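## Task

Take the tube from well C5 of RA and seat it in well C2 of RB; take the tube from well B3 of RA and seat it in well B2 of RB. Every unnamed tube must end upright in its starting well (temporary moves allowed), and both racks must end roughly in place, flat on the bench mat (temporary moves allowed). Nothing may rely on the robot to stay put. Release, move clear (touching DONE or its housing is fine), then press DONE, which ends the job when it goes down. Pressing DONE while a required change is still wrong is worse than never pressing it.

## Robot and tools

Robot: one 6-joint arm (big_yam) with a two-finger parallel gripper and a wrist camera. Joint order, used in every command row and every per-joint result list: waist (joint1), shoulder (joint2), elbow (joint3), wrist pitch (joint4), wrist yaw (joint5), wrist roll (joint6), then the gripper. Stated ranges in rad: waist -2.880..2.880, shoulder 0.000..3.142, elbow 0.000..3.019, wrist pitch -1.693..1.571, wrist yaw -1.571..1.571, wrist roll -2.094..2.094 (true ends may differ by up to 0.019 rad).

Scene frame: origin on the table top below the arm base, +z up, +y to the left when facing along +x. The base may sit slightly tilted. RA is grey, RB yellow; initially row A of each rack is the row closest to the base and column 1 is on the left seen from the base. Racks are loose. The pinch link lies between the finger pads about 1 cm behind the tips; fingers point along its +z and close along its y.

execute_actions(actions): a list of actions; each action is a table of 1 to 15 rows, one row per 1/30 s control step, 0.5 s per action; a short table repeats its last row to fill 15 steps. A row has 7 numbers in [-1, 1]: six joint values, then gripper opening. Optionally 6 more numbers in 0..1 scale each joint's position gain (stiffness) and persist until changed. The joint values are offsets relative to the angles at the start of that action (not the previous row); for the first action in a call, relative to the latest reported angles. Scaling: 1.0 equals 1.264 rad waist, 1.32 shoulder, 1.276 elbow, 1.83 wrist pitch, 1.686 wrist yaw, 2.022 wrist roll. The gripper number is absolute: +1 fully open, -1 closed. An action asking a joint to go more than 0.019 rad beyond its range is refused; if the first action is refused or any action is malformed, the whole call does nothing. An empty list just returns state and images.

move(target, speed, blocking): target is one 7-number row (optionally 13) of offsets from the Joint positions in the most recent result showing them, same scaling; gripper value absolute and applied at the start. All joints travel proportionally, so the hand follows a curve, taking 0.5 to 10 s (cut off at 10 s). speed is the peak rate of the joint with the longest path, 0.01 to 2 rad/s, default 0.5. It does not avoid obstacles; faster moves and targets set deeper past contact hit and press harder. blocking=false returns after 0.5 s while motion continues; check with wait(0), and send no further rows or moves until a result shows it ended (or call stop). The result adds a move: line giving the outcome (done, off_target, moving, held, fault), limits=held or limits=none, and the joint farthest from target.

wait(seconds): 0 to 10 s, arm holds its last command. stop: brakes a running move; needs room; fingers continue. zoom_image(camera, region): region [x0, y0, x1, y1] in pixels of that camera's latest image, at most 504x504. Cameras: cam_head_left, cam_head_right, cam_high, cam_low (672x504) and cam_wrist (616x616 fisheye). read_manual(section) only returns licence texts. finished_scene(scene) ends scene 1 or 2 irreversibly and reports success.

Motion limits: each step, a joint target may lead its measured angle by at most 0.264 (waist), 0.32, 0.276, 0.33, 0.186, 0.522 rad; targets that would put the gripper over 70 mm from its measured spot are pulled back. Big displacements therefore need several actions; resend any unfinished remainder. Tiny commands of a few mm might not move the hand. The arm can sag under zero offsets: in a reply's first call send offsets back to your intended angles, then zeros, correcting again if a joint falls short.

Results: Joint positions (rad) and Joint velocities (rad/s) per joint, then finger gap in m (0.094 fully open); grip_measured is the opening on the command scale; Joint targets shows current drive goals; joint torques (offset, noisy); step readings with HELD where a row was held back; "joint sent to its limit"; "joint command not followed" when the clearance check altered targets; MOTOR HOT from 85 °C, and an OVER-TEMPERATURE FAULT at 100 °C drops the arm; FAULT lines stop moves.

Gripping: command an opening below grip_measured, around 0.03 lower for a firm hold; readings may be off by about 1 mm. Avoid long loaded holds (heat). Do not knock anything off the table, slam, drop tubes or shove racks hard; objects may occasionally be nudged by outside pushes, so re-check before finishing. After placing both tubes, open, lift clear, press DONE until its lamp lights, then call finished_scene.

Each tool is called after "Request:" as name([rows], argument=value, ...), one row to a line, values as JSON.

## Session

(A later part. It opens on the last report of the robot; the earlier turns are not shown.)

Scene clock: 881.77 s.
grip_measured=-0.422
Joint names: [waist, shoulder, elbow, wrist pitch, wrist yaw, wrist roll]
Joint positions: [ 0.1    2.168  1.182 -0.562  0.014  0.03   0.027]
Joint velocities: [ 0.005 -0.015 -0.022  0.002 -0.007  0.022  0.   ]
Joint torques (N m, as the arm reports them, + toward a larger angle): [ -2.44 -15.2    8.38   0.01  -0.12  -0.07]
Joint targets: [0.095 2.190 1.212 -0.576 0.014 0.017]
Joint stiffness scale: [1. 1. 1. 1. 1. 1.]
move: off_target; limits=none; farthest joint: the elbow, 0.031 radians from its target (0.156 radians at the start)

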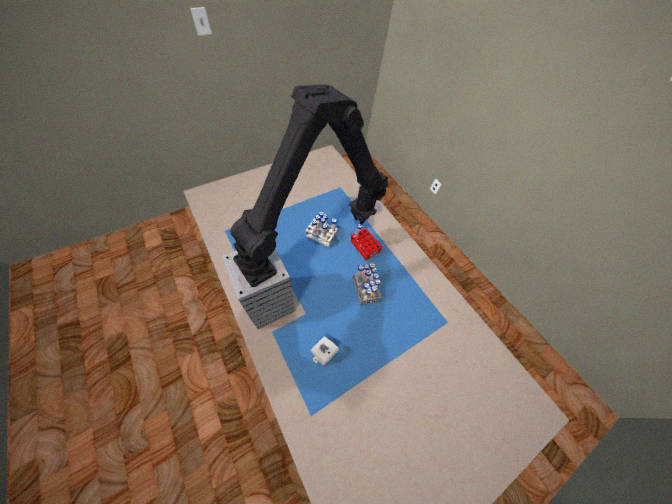

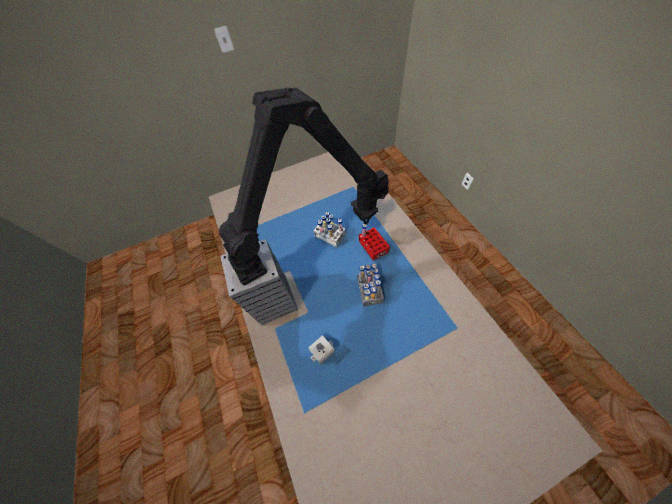

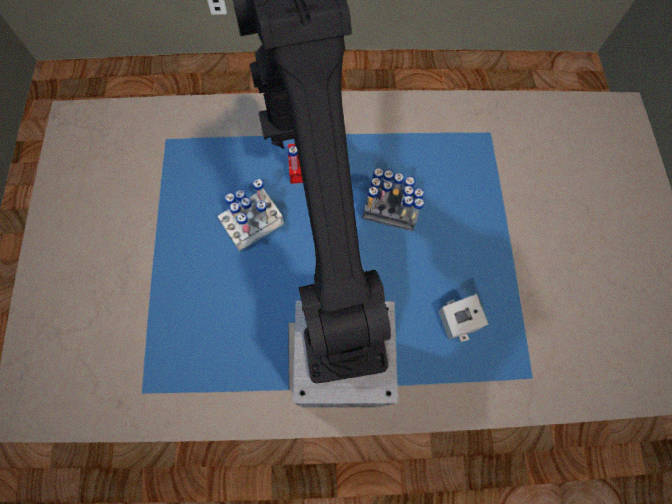

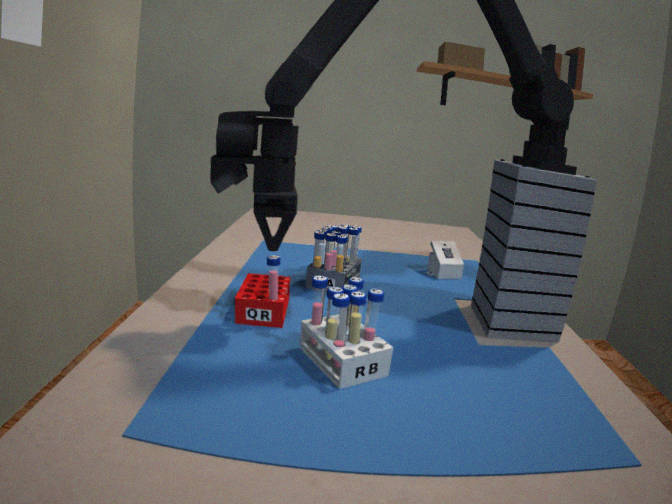

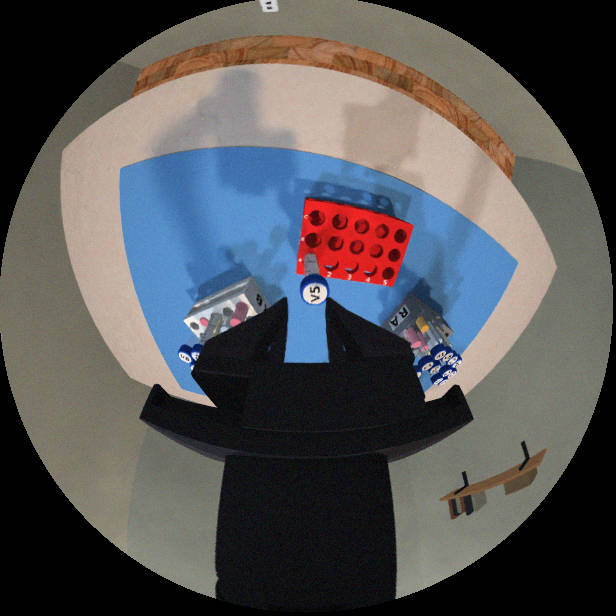

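Request:
execute_actions(actions=[])

Request:
move(target=[-0.019,0,0.02,0,0,0,-0.42], speed=0.04)

Request:
zoom_image(camera="cam_wrist", region=[236,200,376,340])

Scene clock: 904.93 s.
grip_measured=-0.422
Joint names: [waist, shoulder, elbow, wrist pitch, wrist yaw, wrist roll]
Joint positions: [ 0.1    2.168  1.182 -0.562  0.014  0.029  0.027]
Joint velocities: [-0.015 -0.005 -0.017 -0.012  0.095  0.037 -0.001]
Joint torques (N m, as the arm reports them, + toward a larger angle): [ -3.06 -15.25   8.14  -0.14  -0.1   -0.15]
Joint targets: [0.095 2.190 1.212 -0.576 0.014 0.017]
Joint stiffness scale: [1. 1. 1. 1. 1. 1.]

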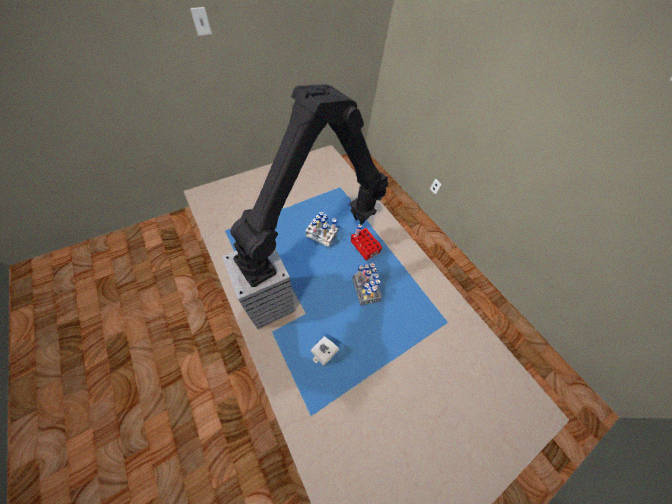

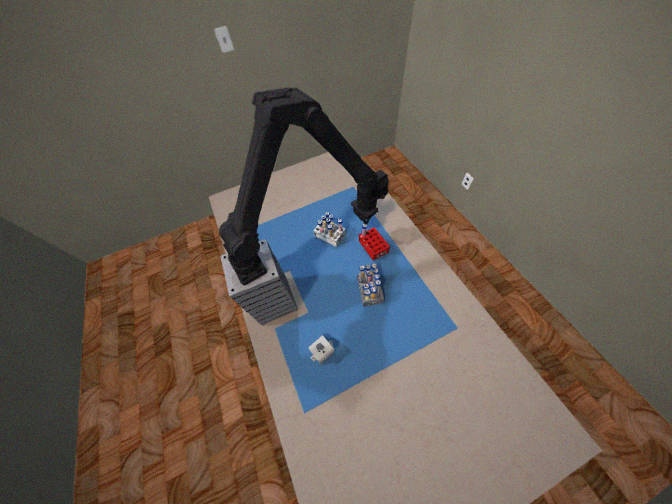

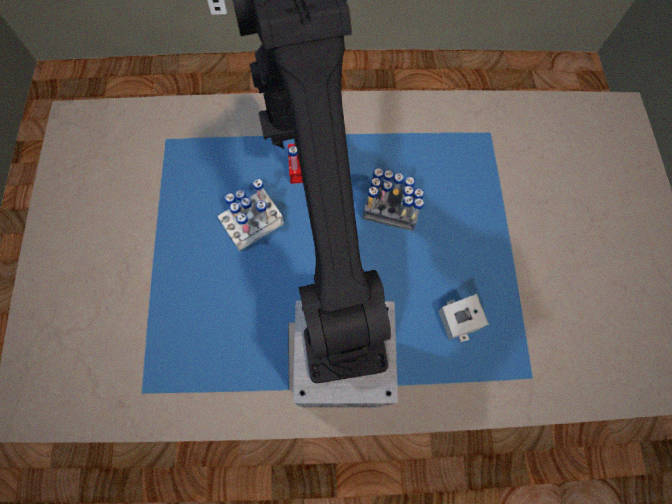

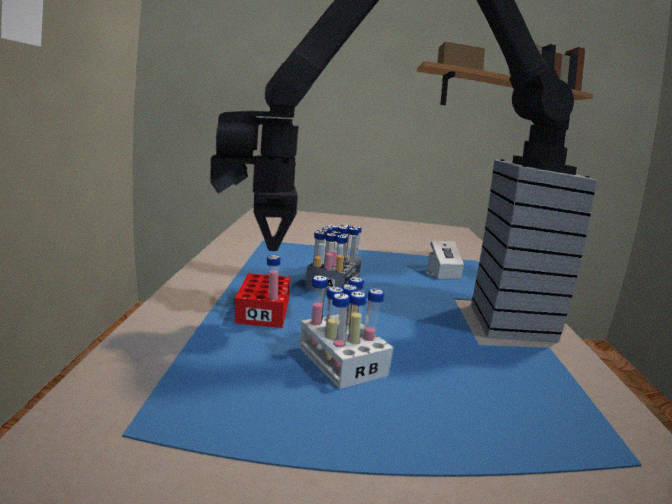

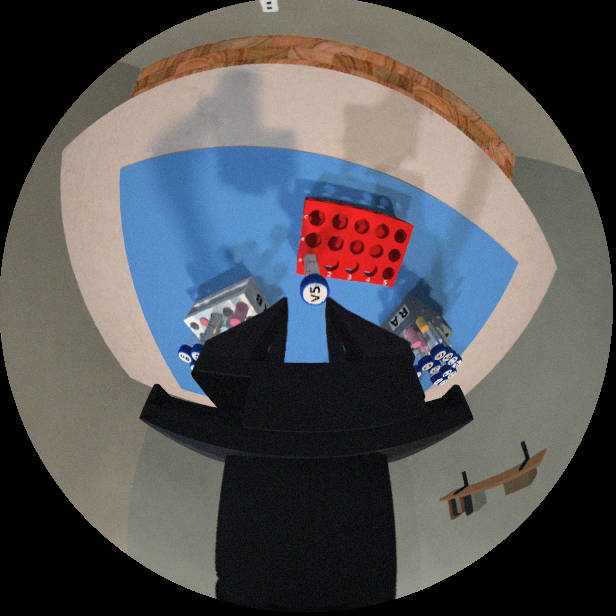

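Scene clock: 905.93 s.
grip_measured=-0.422
Joint names: [waist, shoulder, elbow, wrist pitch, wrist yaw, wrist roll]
Joint positions: [ 0.089  2.168  1.182 -0.562  0.014  0.029  0.027]
Joint velocities: [-0.005 -0.034  0.002  0.017  0.037  0.022 -0.001]
Joint torques (N m, as the arm reports them, + toward a larger angle): [ -3.47 -17.33   7.82   0.54  -0.14   0.02]
Joint targets: [0.076 2.168 1.208 -0.562 0.014 0.029]
Joint stiffness scale: [1. 1. 1. 1. 1. 1.]
move: off_target; limits=none; farthest joint: the elbow, 0.025 radians from its target (0.025 radians at the start)

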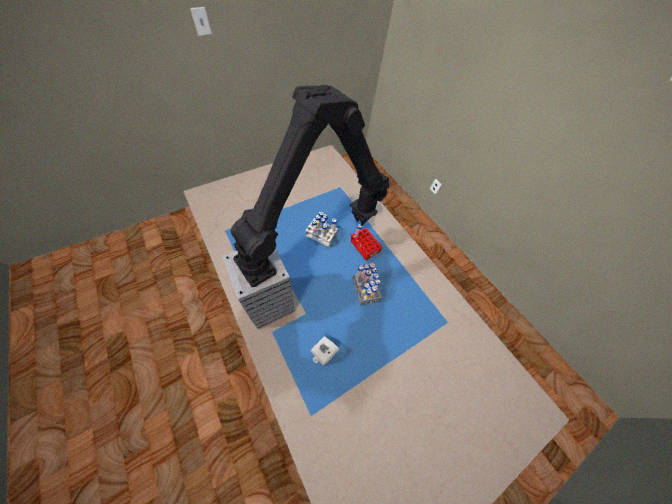

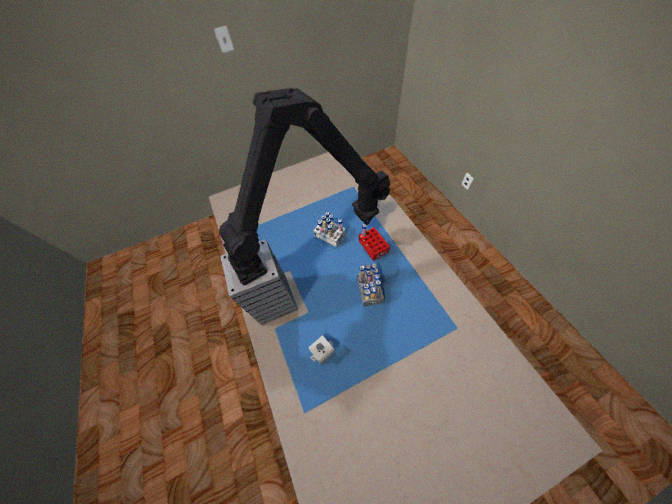

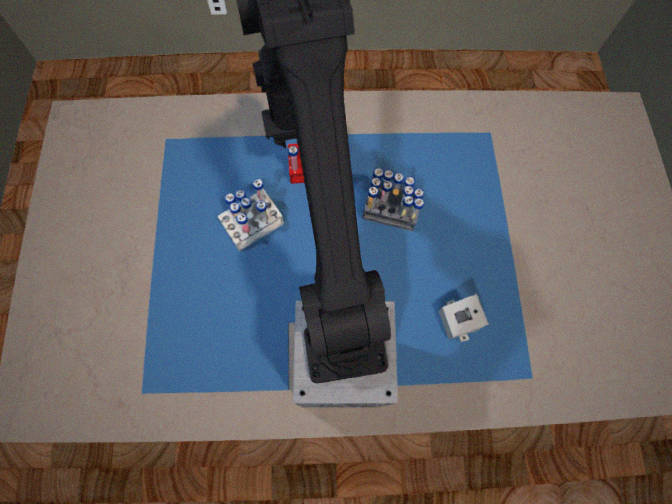

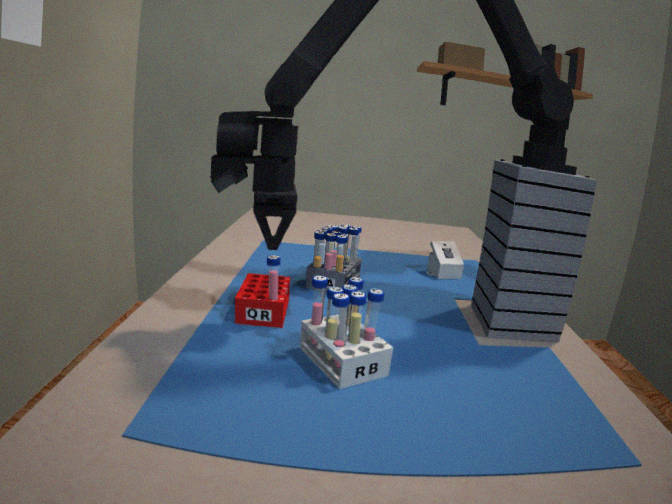

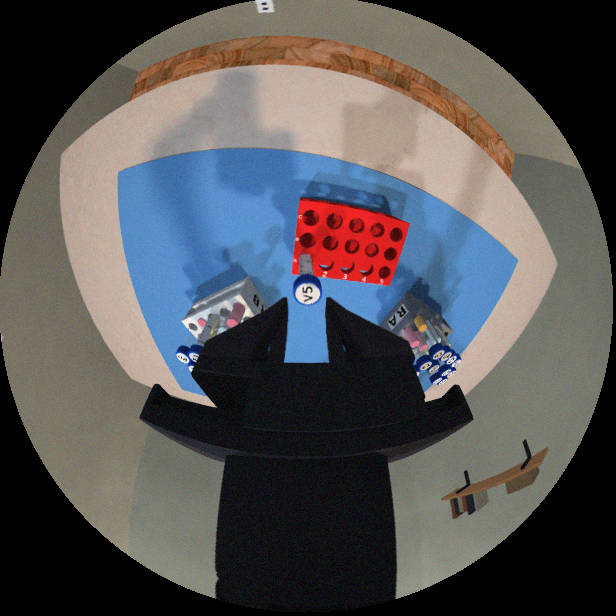

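Region (236, 200, 376, 340) of cam_wrist's 616x616 image, scaled by 3.600, with more detail than that image has.

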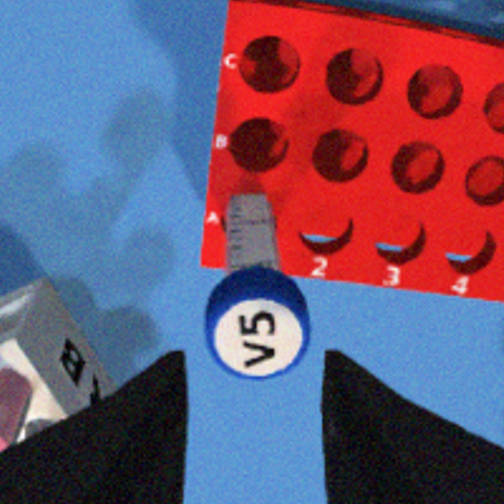

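Request:
move(target=[0,0.062,0.02,0.04,0,0,-0.42], speed=0.04)

Request:
move(target=[0,0.014,0.02,0.008,0,0,-0.61], speed=0.04)

Scene clock: 913.00 s.
grip_measured=-0.422
Joint names: [waist, shoulder, elbow, wrist pitch, wrist yaw, wrist roll]
Joint positions: [ 0.089  2.229  1.182 -0.505  0.014  0.029  0.027]
Joint velocities: [-0.005  0.005  0.002  0.017  0.066  0.007 -0.001]
Joint torques (N m, as the arm reports them, + toward a larger angle): [ -2.15 -15.1    7.22   1.08  -0.1   -0.01]
Joint targets: [0.089 2.250 1.208 -0.489 0.014 0.029]
Joint stiffness scale: [1. 1. 1. 1. 1. 1.]
move: off_target; limits=none; farthest joint: the elbow, 0.025 radians from its target (0.025 radians at the start)

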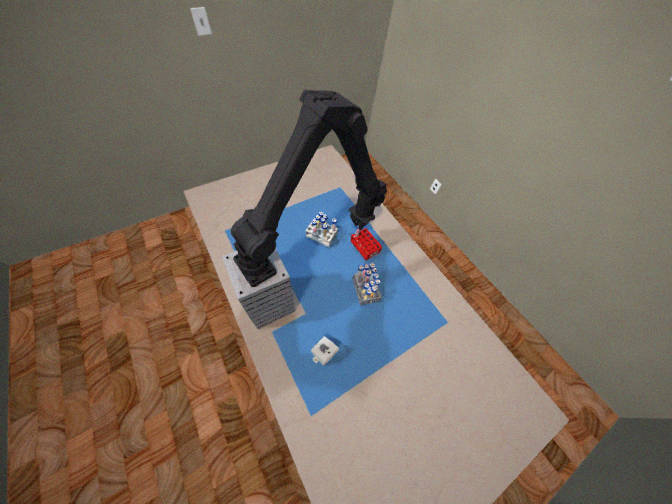

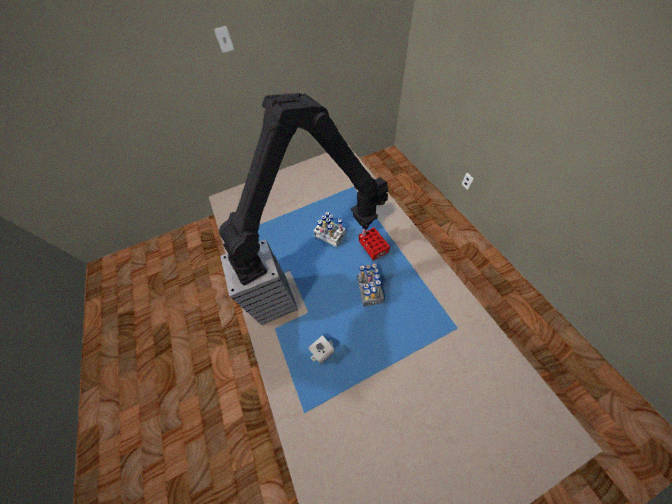

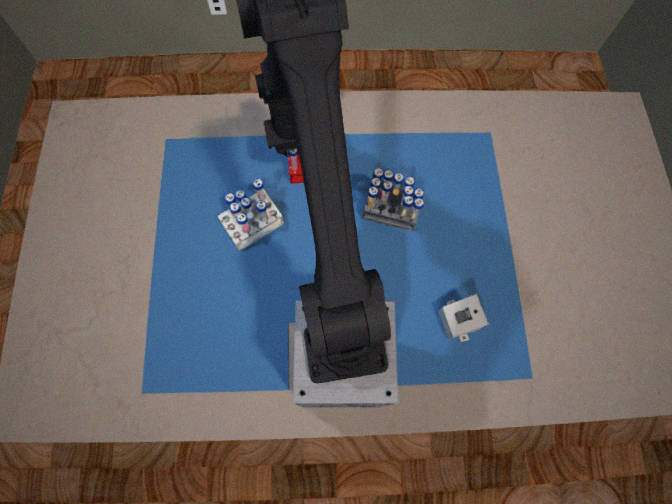

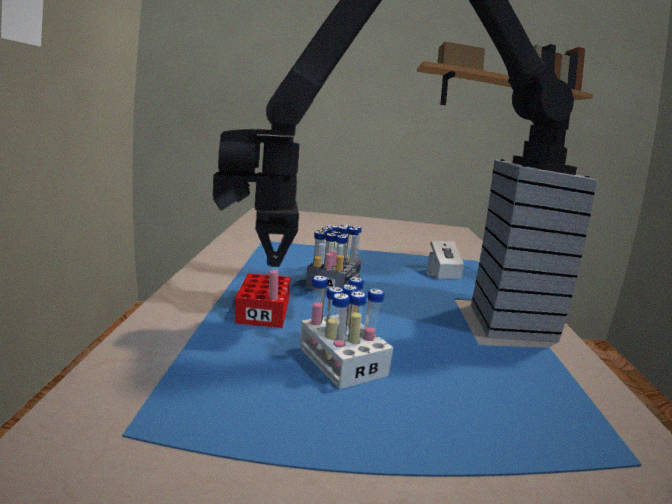

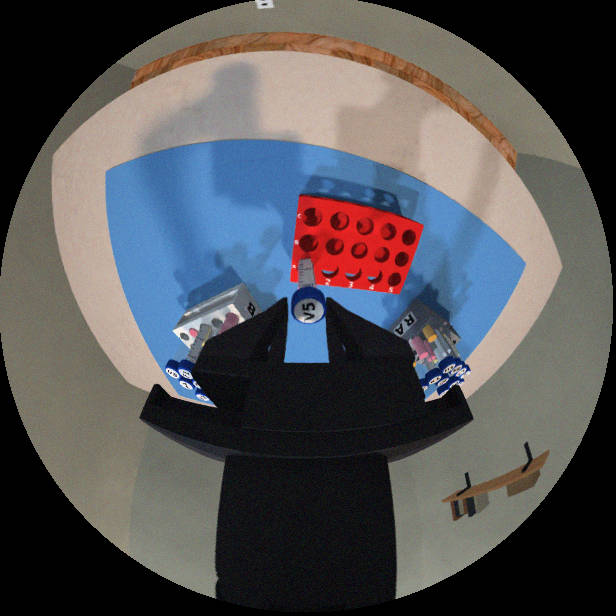

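Scene clock: 913.87 s.
grip_measured=-0.547
Joint names: [waist, shoulder, elbow, wrist pitch, wrist yaw, wrist roll]
Joint positions: [ 0.089  2.229  1.182 -0.505  0.014  0.029  0.021]
Joint velocities: [ 0.005 -0.005  0.007 -0.012 -0.051  0.022  0.001]
Joint torques (N m, as the arm reports them, + toward a larger angle): [ -2.18 -15.64   7.2    1.12  -0.12   0.  ]
Joint targets: [0.089 2.247 1.208 -0.490 0.014 0.029]
Joint stiffness scale: [1. 1. 1. 1. 1. 1.]
move: off_target; limits=none; farthest joint: the elbow, 0.025 radians from its target (0.025 radians at the start)

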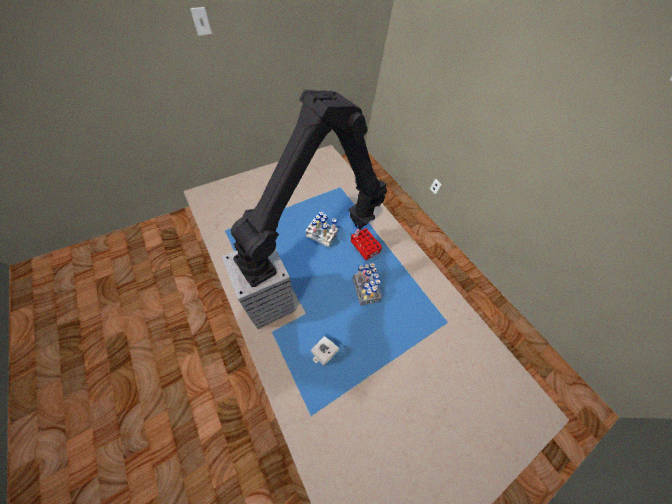

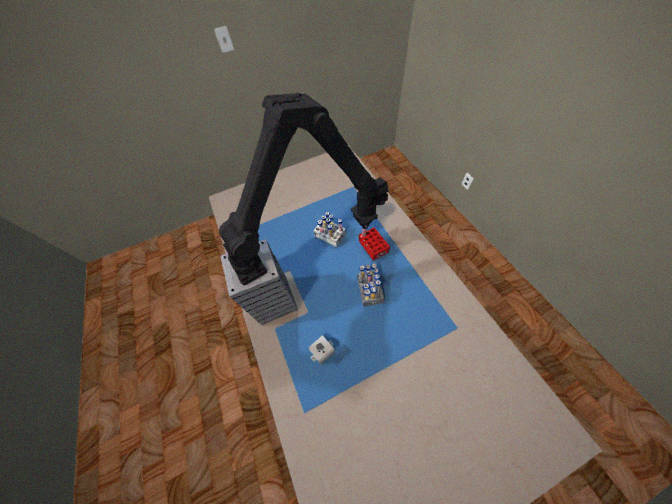

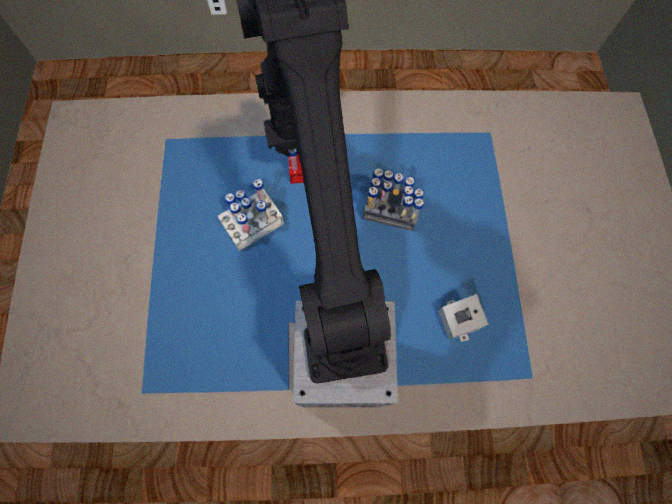

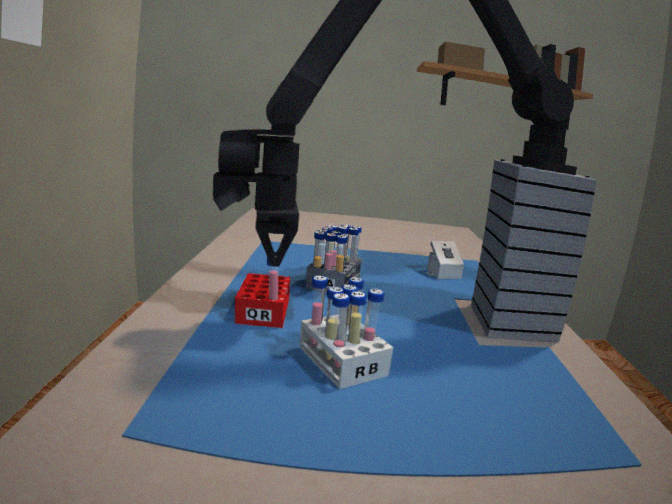

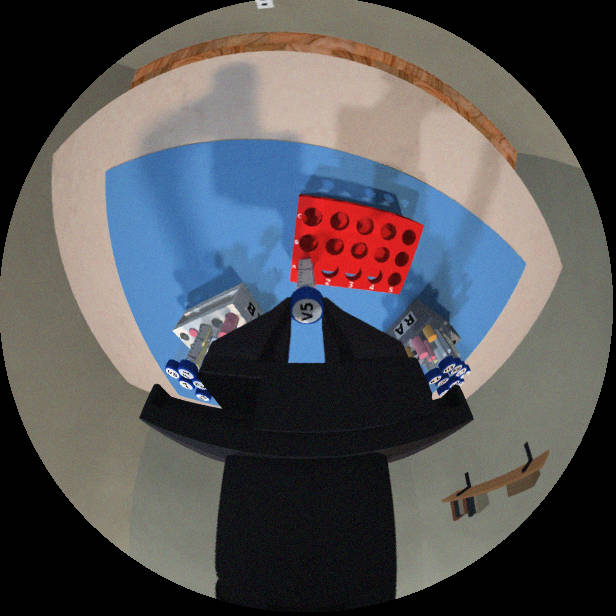

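Request:
move(target=[0,-0.27,0.02,-0.185,0,0,-0.59], speed=0.15)

Request:
move(target=[-0.436,-0.085,-0.245,0.1,0,0.2,-0.59], speed=0.3)

Scene clock: 923.67 s.
grip_measured=-0.547
Joint names: [waist, shoulder, elbow, wrist pitch, wrist yaw, wrist roll]
Joint positions: [ 0.089  1.884  1.182 -0.829  0.014  0.029  0.021]
Joint velocities: [ 0.005 -0.024 -0.012  0.007 -0.007 -0.051 -0.002]
Joint torques (N m, as the arm reports them, + toward a larger angle): [ -1.89 -17.03  10.3   -0.06  -0.1   -0.04]
Joint targets: [0.089 1.872 1.208 -0.843 0.014 0.029]
Joint stiffness scale: [1. 1. 1. 1. 1. 1.]
move: off_target; limits=none; farthest joint: the elbow, 0.025 radians from its target (0.025 radians at the start)

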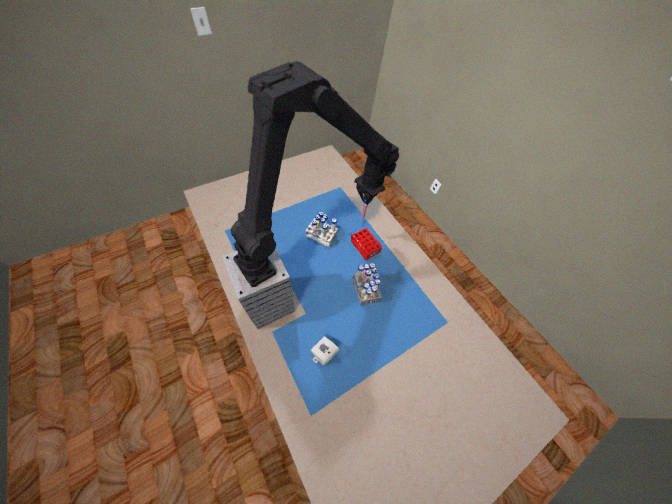

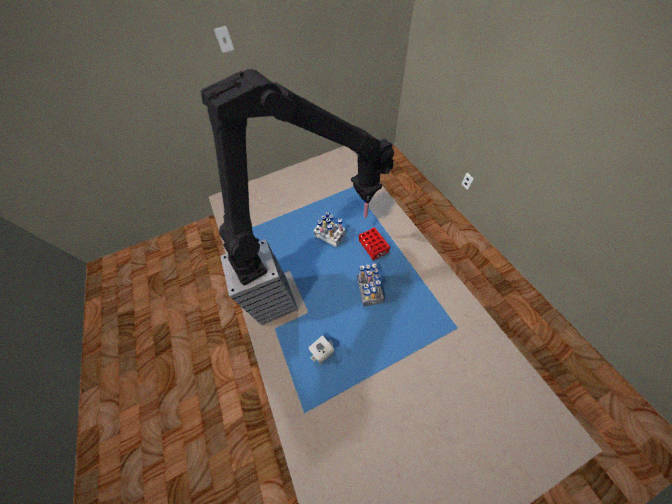

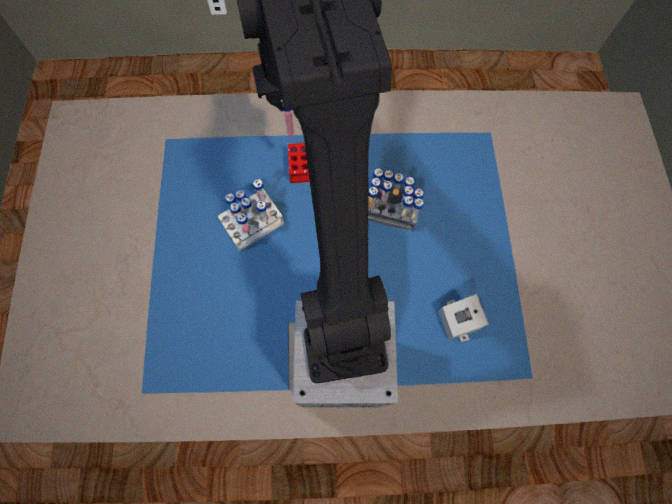

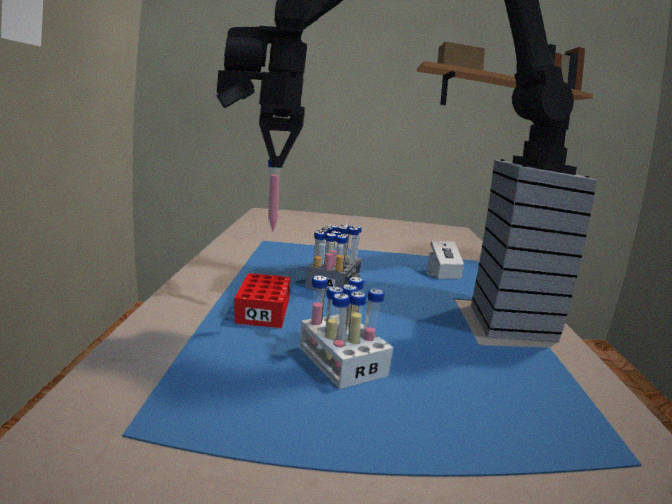

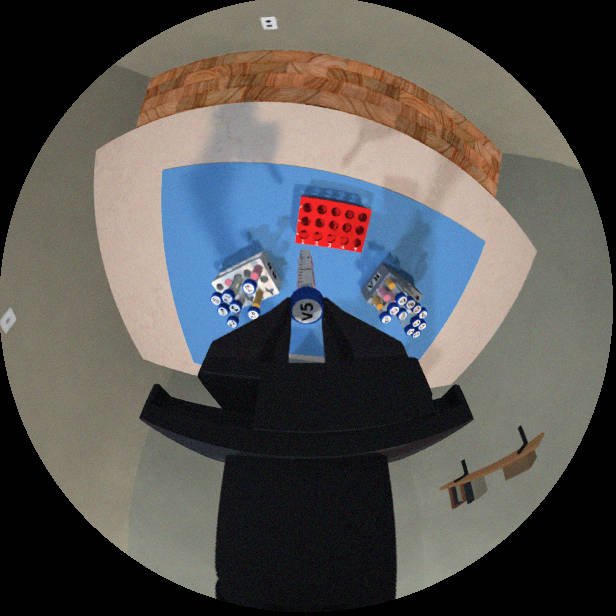

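Scene clock: 926.13 s.
grip_measured=-0.547
Joint names: [waist, shoulder, elbow, wrist pitch, wrist yaw, wrist roll]
Joint positions: [-0.459  1.789  0.871 -0.662  0.014  0.421  0.021]
Joint velocities: [ 0.005  0.005 -0.022  0.002  0.007 -0.007 -0.001]
Joint torques (N m, as the arm reports them, + toward a larger angle): [ -3.01 -14.28   6.12   1.04  -0.08   0.11]
Joint targets: [-0.462 1.772 0.869 -0.646 0.014 0.433]
Joint stiffness scale: [1. 1. 1. 1. 1. 1.]
move: done; limits=none; farthest joint: the shoulder, 0.017 radians from its target (0.112 radians at the start)

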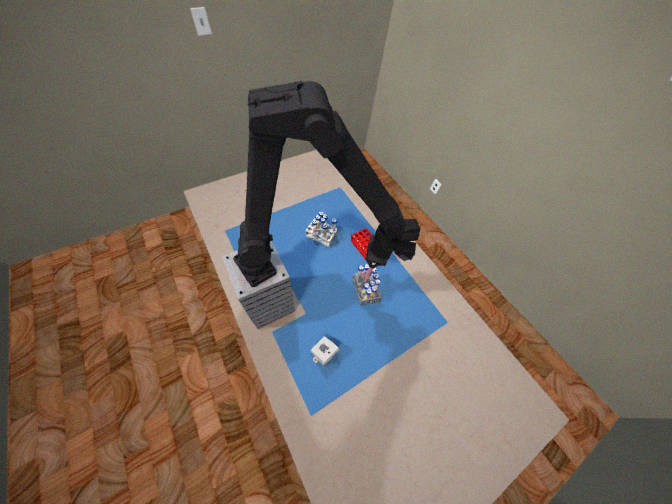

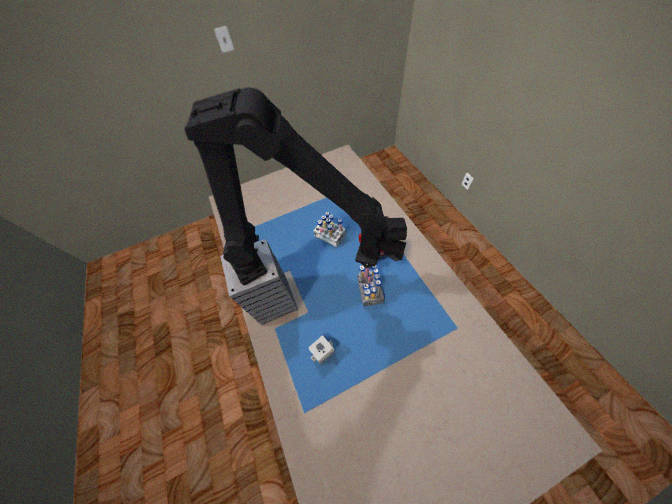

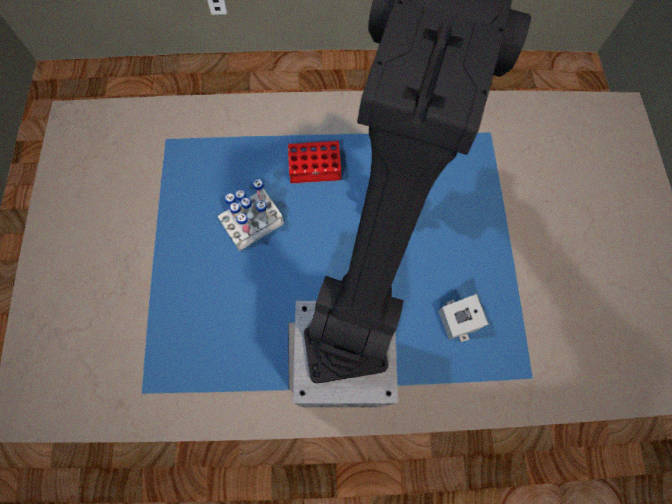

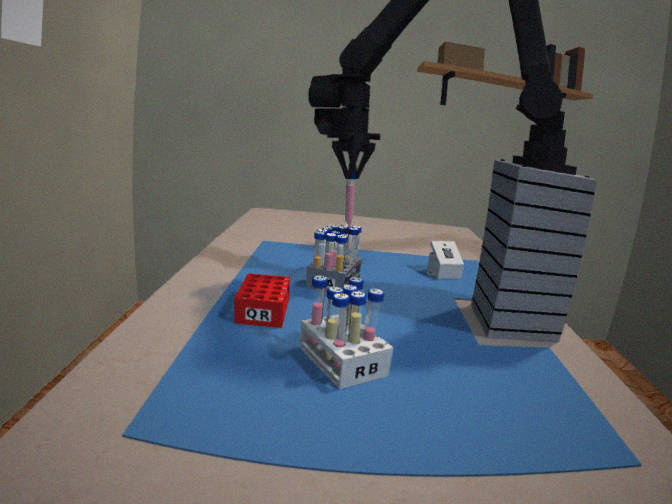

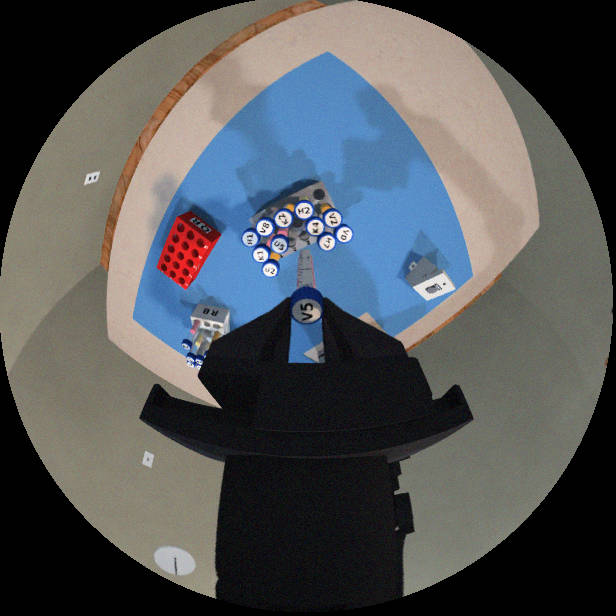

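Request:
move(target=[0,0.17,0,0.122,0,0,-0.59], speed=0.08)

Request:
zoom_image(camera="cam_wrist", region=[236,200,376,340])

Scene clock: 938.33 s.
grip_measured=-0.547
Joint names: [waist, shoulder, elbow, wrist pitch, wrist yaw, wrist roll]
Joint positions: [-0.459  1.997  0.871 -0.455  0.014  0.422  0.021]
Joint velocities: [-0.015 -0.024  0.002 -0.002  0.022  0.007 -0.   ]
Joint torques (N m, as the arm reports them, + toward a larger angle): [ -2.53 -12.59   4.56   0.88  -0.07   0.01]
Joint targets: [-0.459 2.013 0.871 -0.439 0.014 0.421]
Joint stiffness scale: [1. 1. 1. 1. 1. 1.]
move: done; limits=none; farthest joint: the shoulder, 0.016 radians from its target (0.225 radians at the start)

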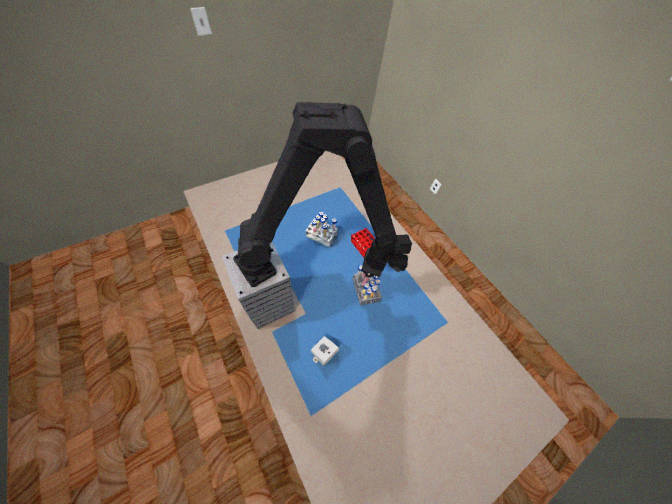

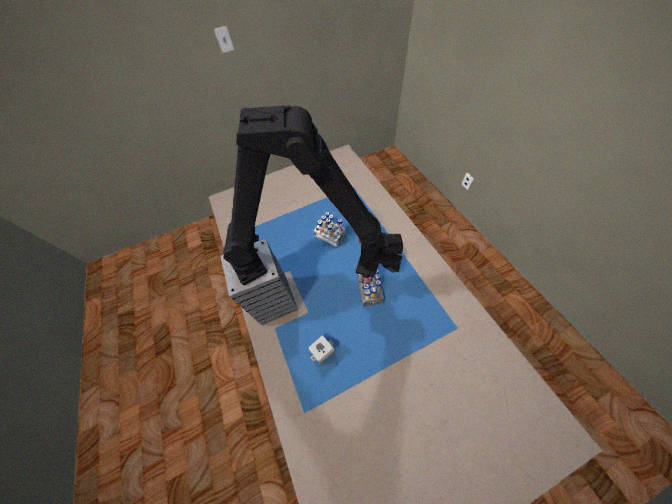

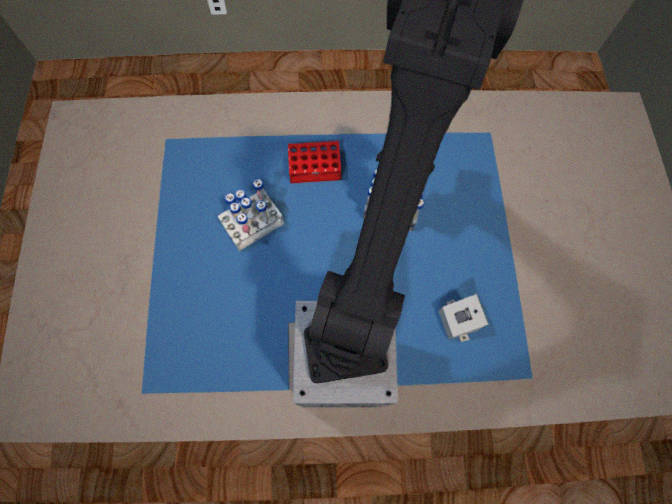

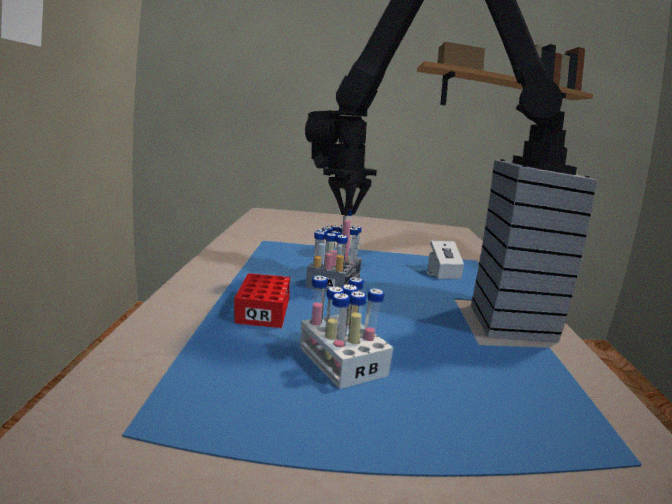

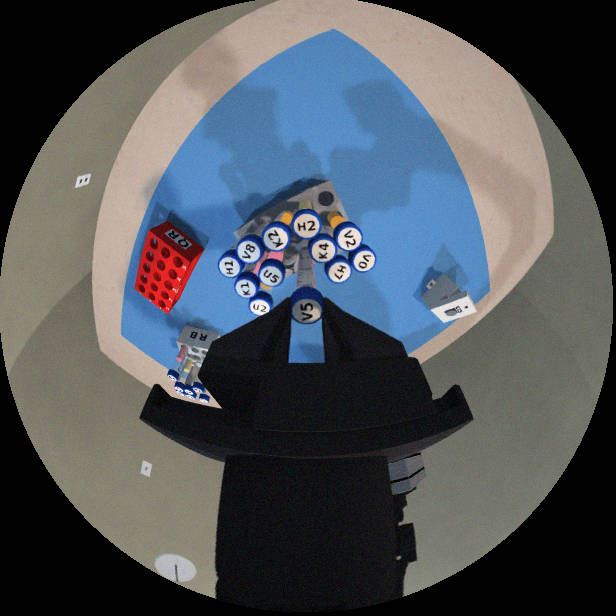

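Region (236, 200, 376, 340) of cam_wrist's 616x616 image, scaled by 3.600, with more detail than that image has.

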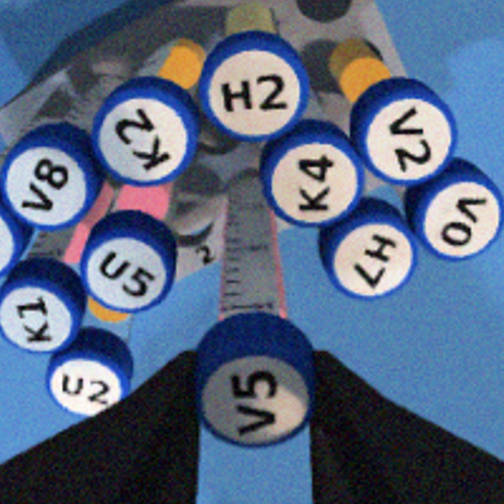

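Plausible. Try.

Request:
move(target=[0,0.06,0,0.04,0,0,-0.59], speed=0.03)

Request:
zoom_image(camera="cam_wrist", region=[236,200,376,340])

Scene clock: 945.37 s.
grip_measured=-0.547
Joint names: [waist, shoulder, elbow, wrist pitch, wrist yaw, wrist roll]
Joint positions: [-0.459  2.058  0.871 -0.397  0.014  0.422  0.021]
Joint velocities: [-0.005  0.005 -0.002  0.007  0.007  0.007 -0.001]
Joint torques (N m, as the arm reports them, + toward a larger angle): [ -1.99 -12.54   3.98   1.    -0.04   0.03]
Joint targets: [-0.459 2.076 0.871 -0.381 0.014 0.422]
Joint stiffness scale: [1. 1. 1. 1. 1. 1.]
move: done; limits=none; farthest joint: the shoulder, 0.018 radians from its target (0.079 radians at the start)

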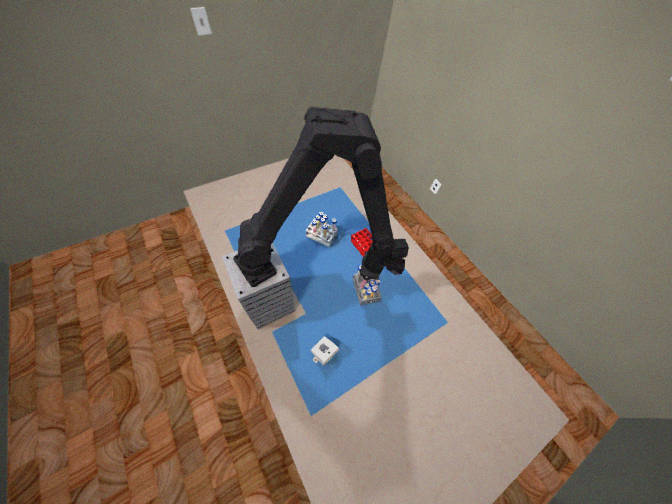

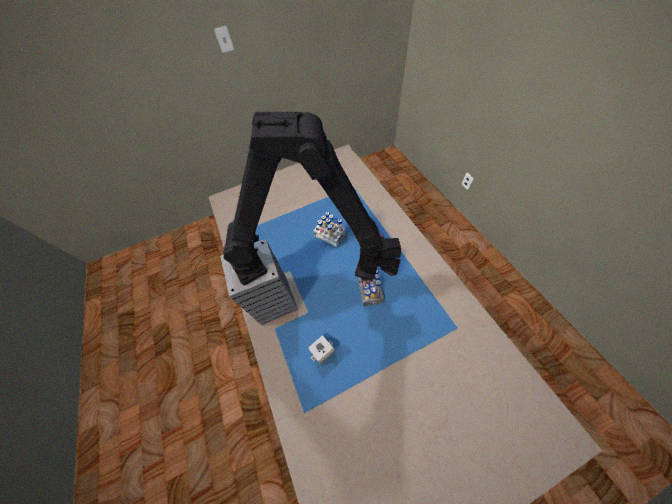

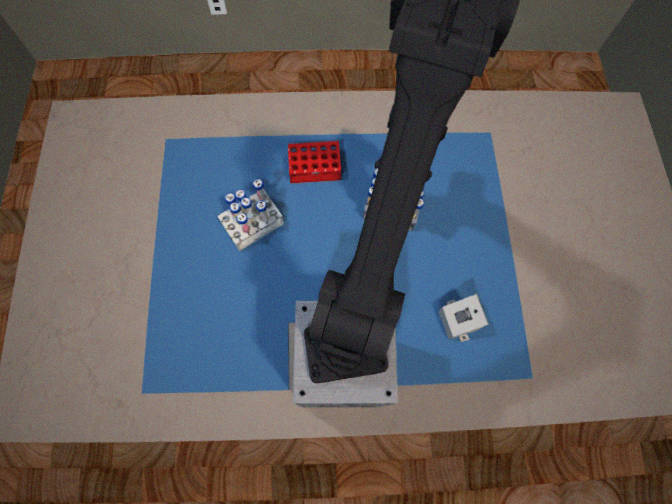

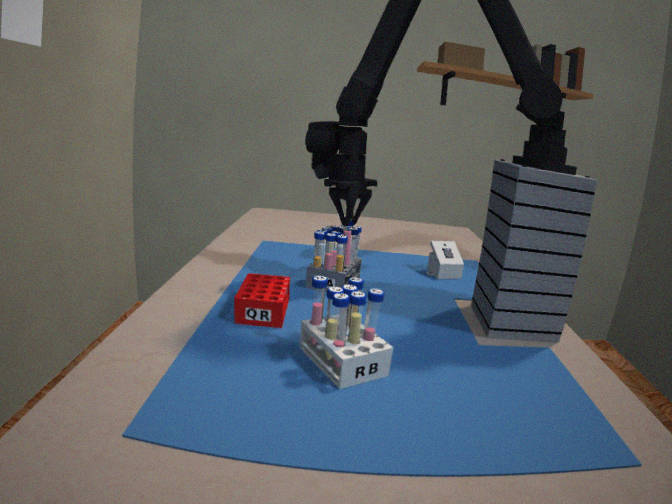

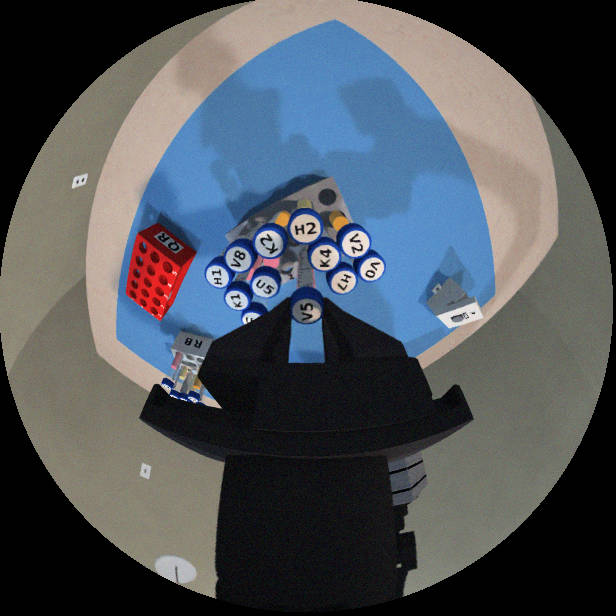

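Region (236, 200, 376, 340) of cam_wrist's 616x616 image, scaled by 3.600, with more detail than that image has.

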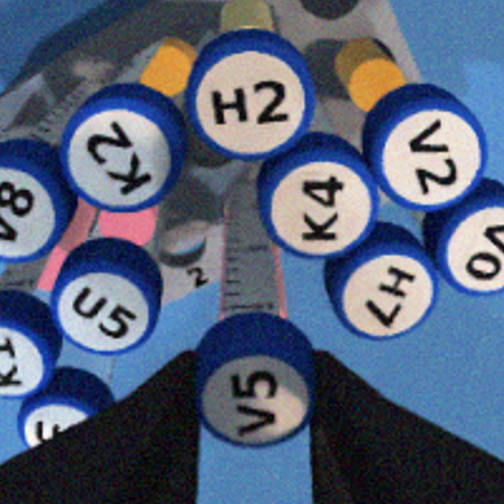

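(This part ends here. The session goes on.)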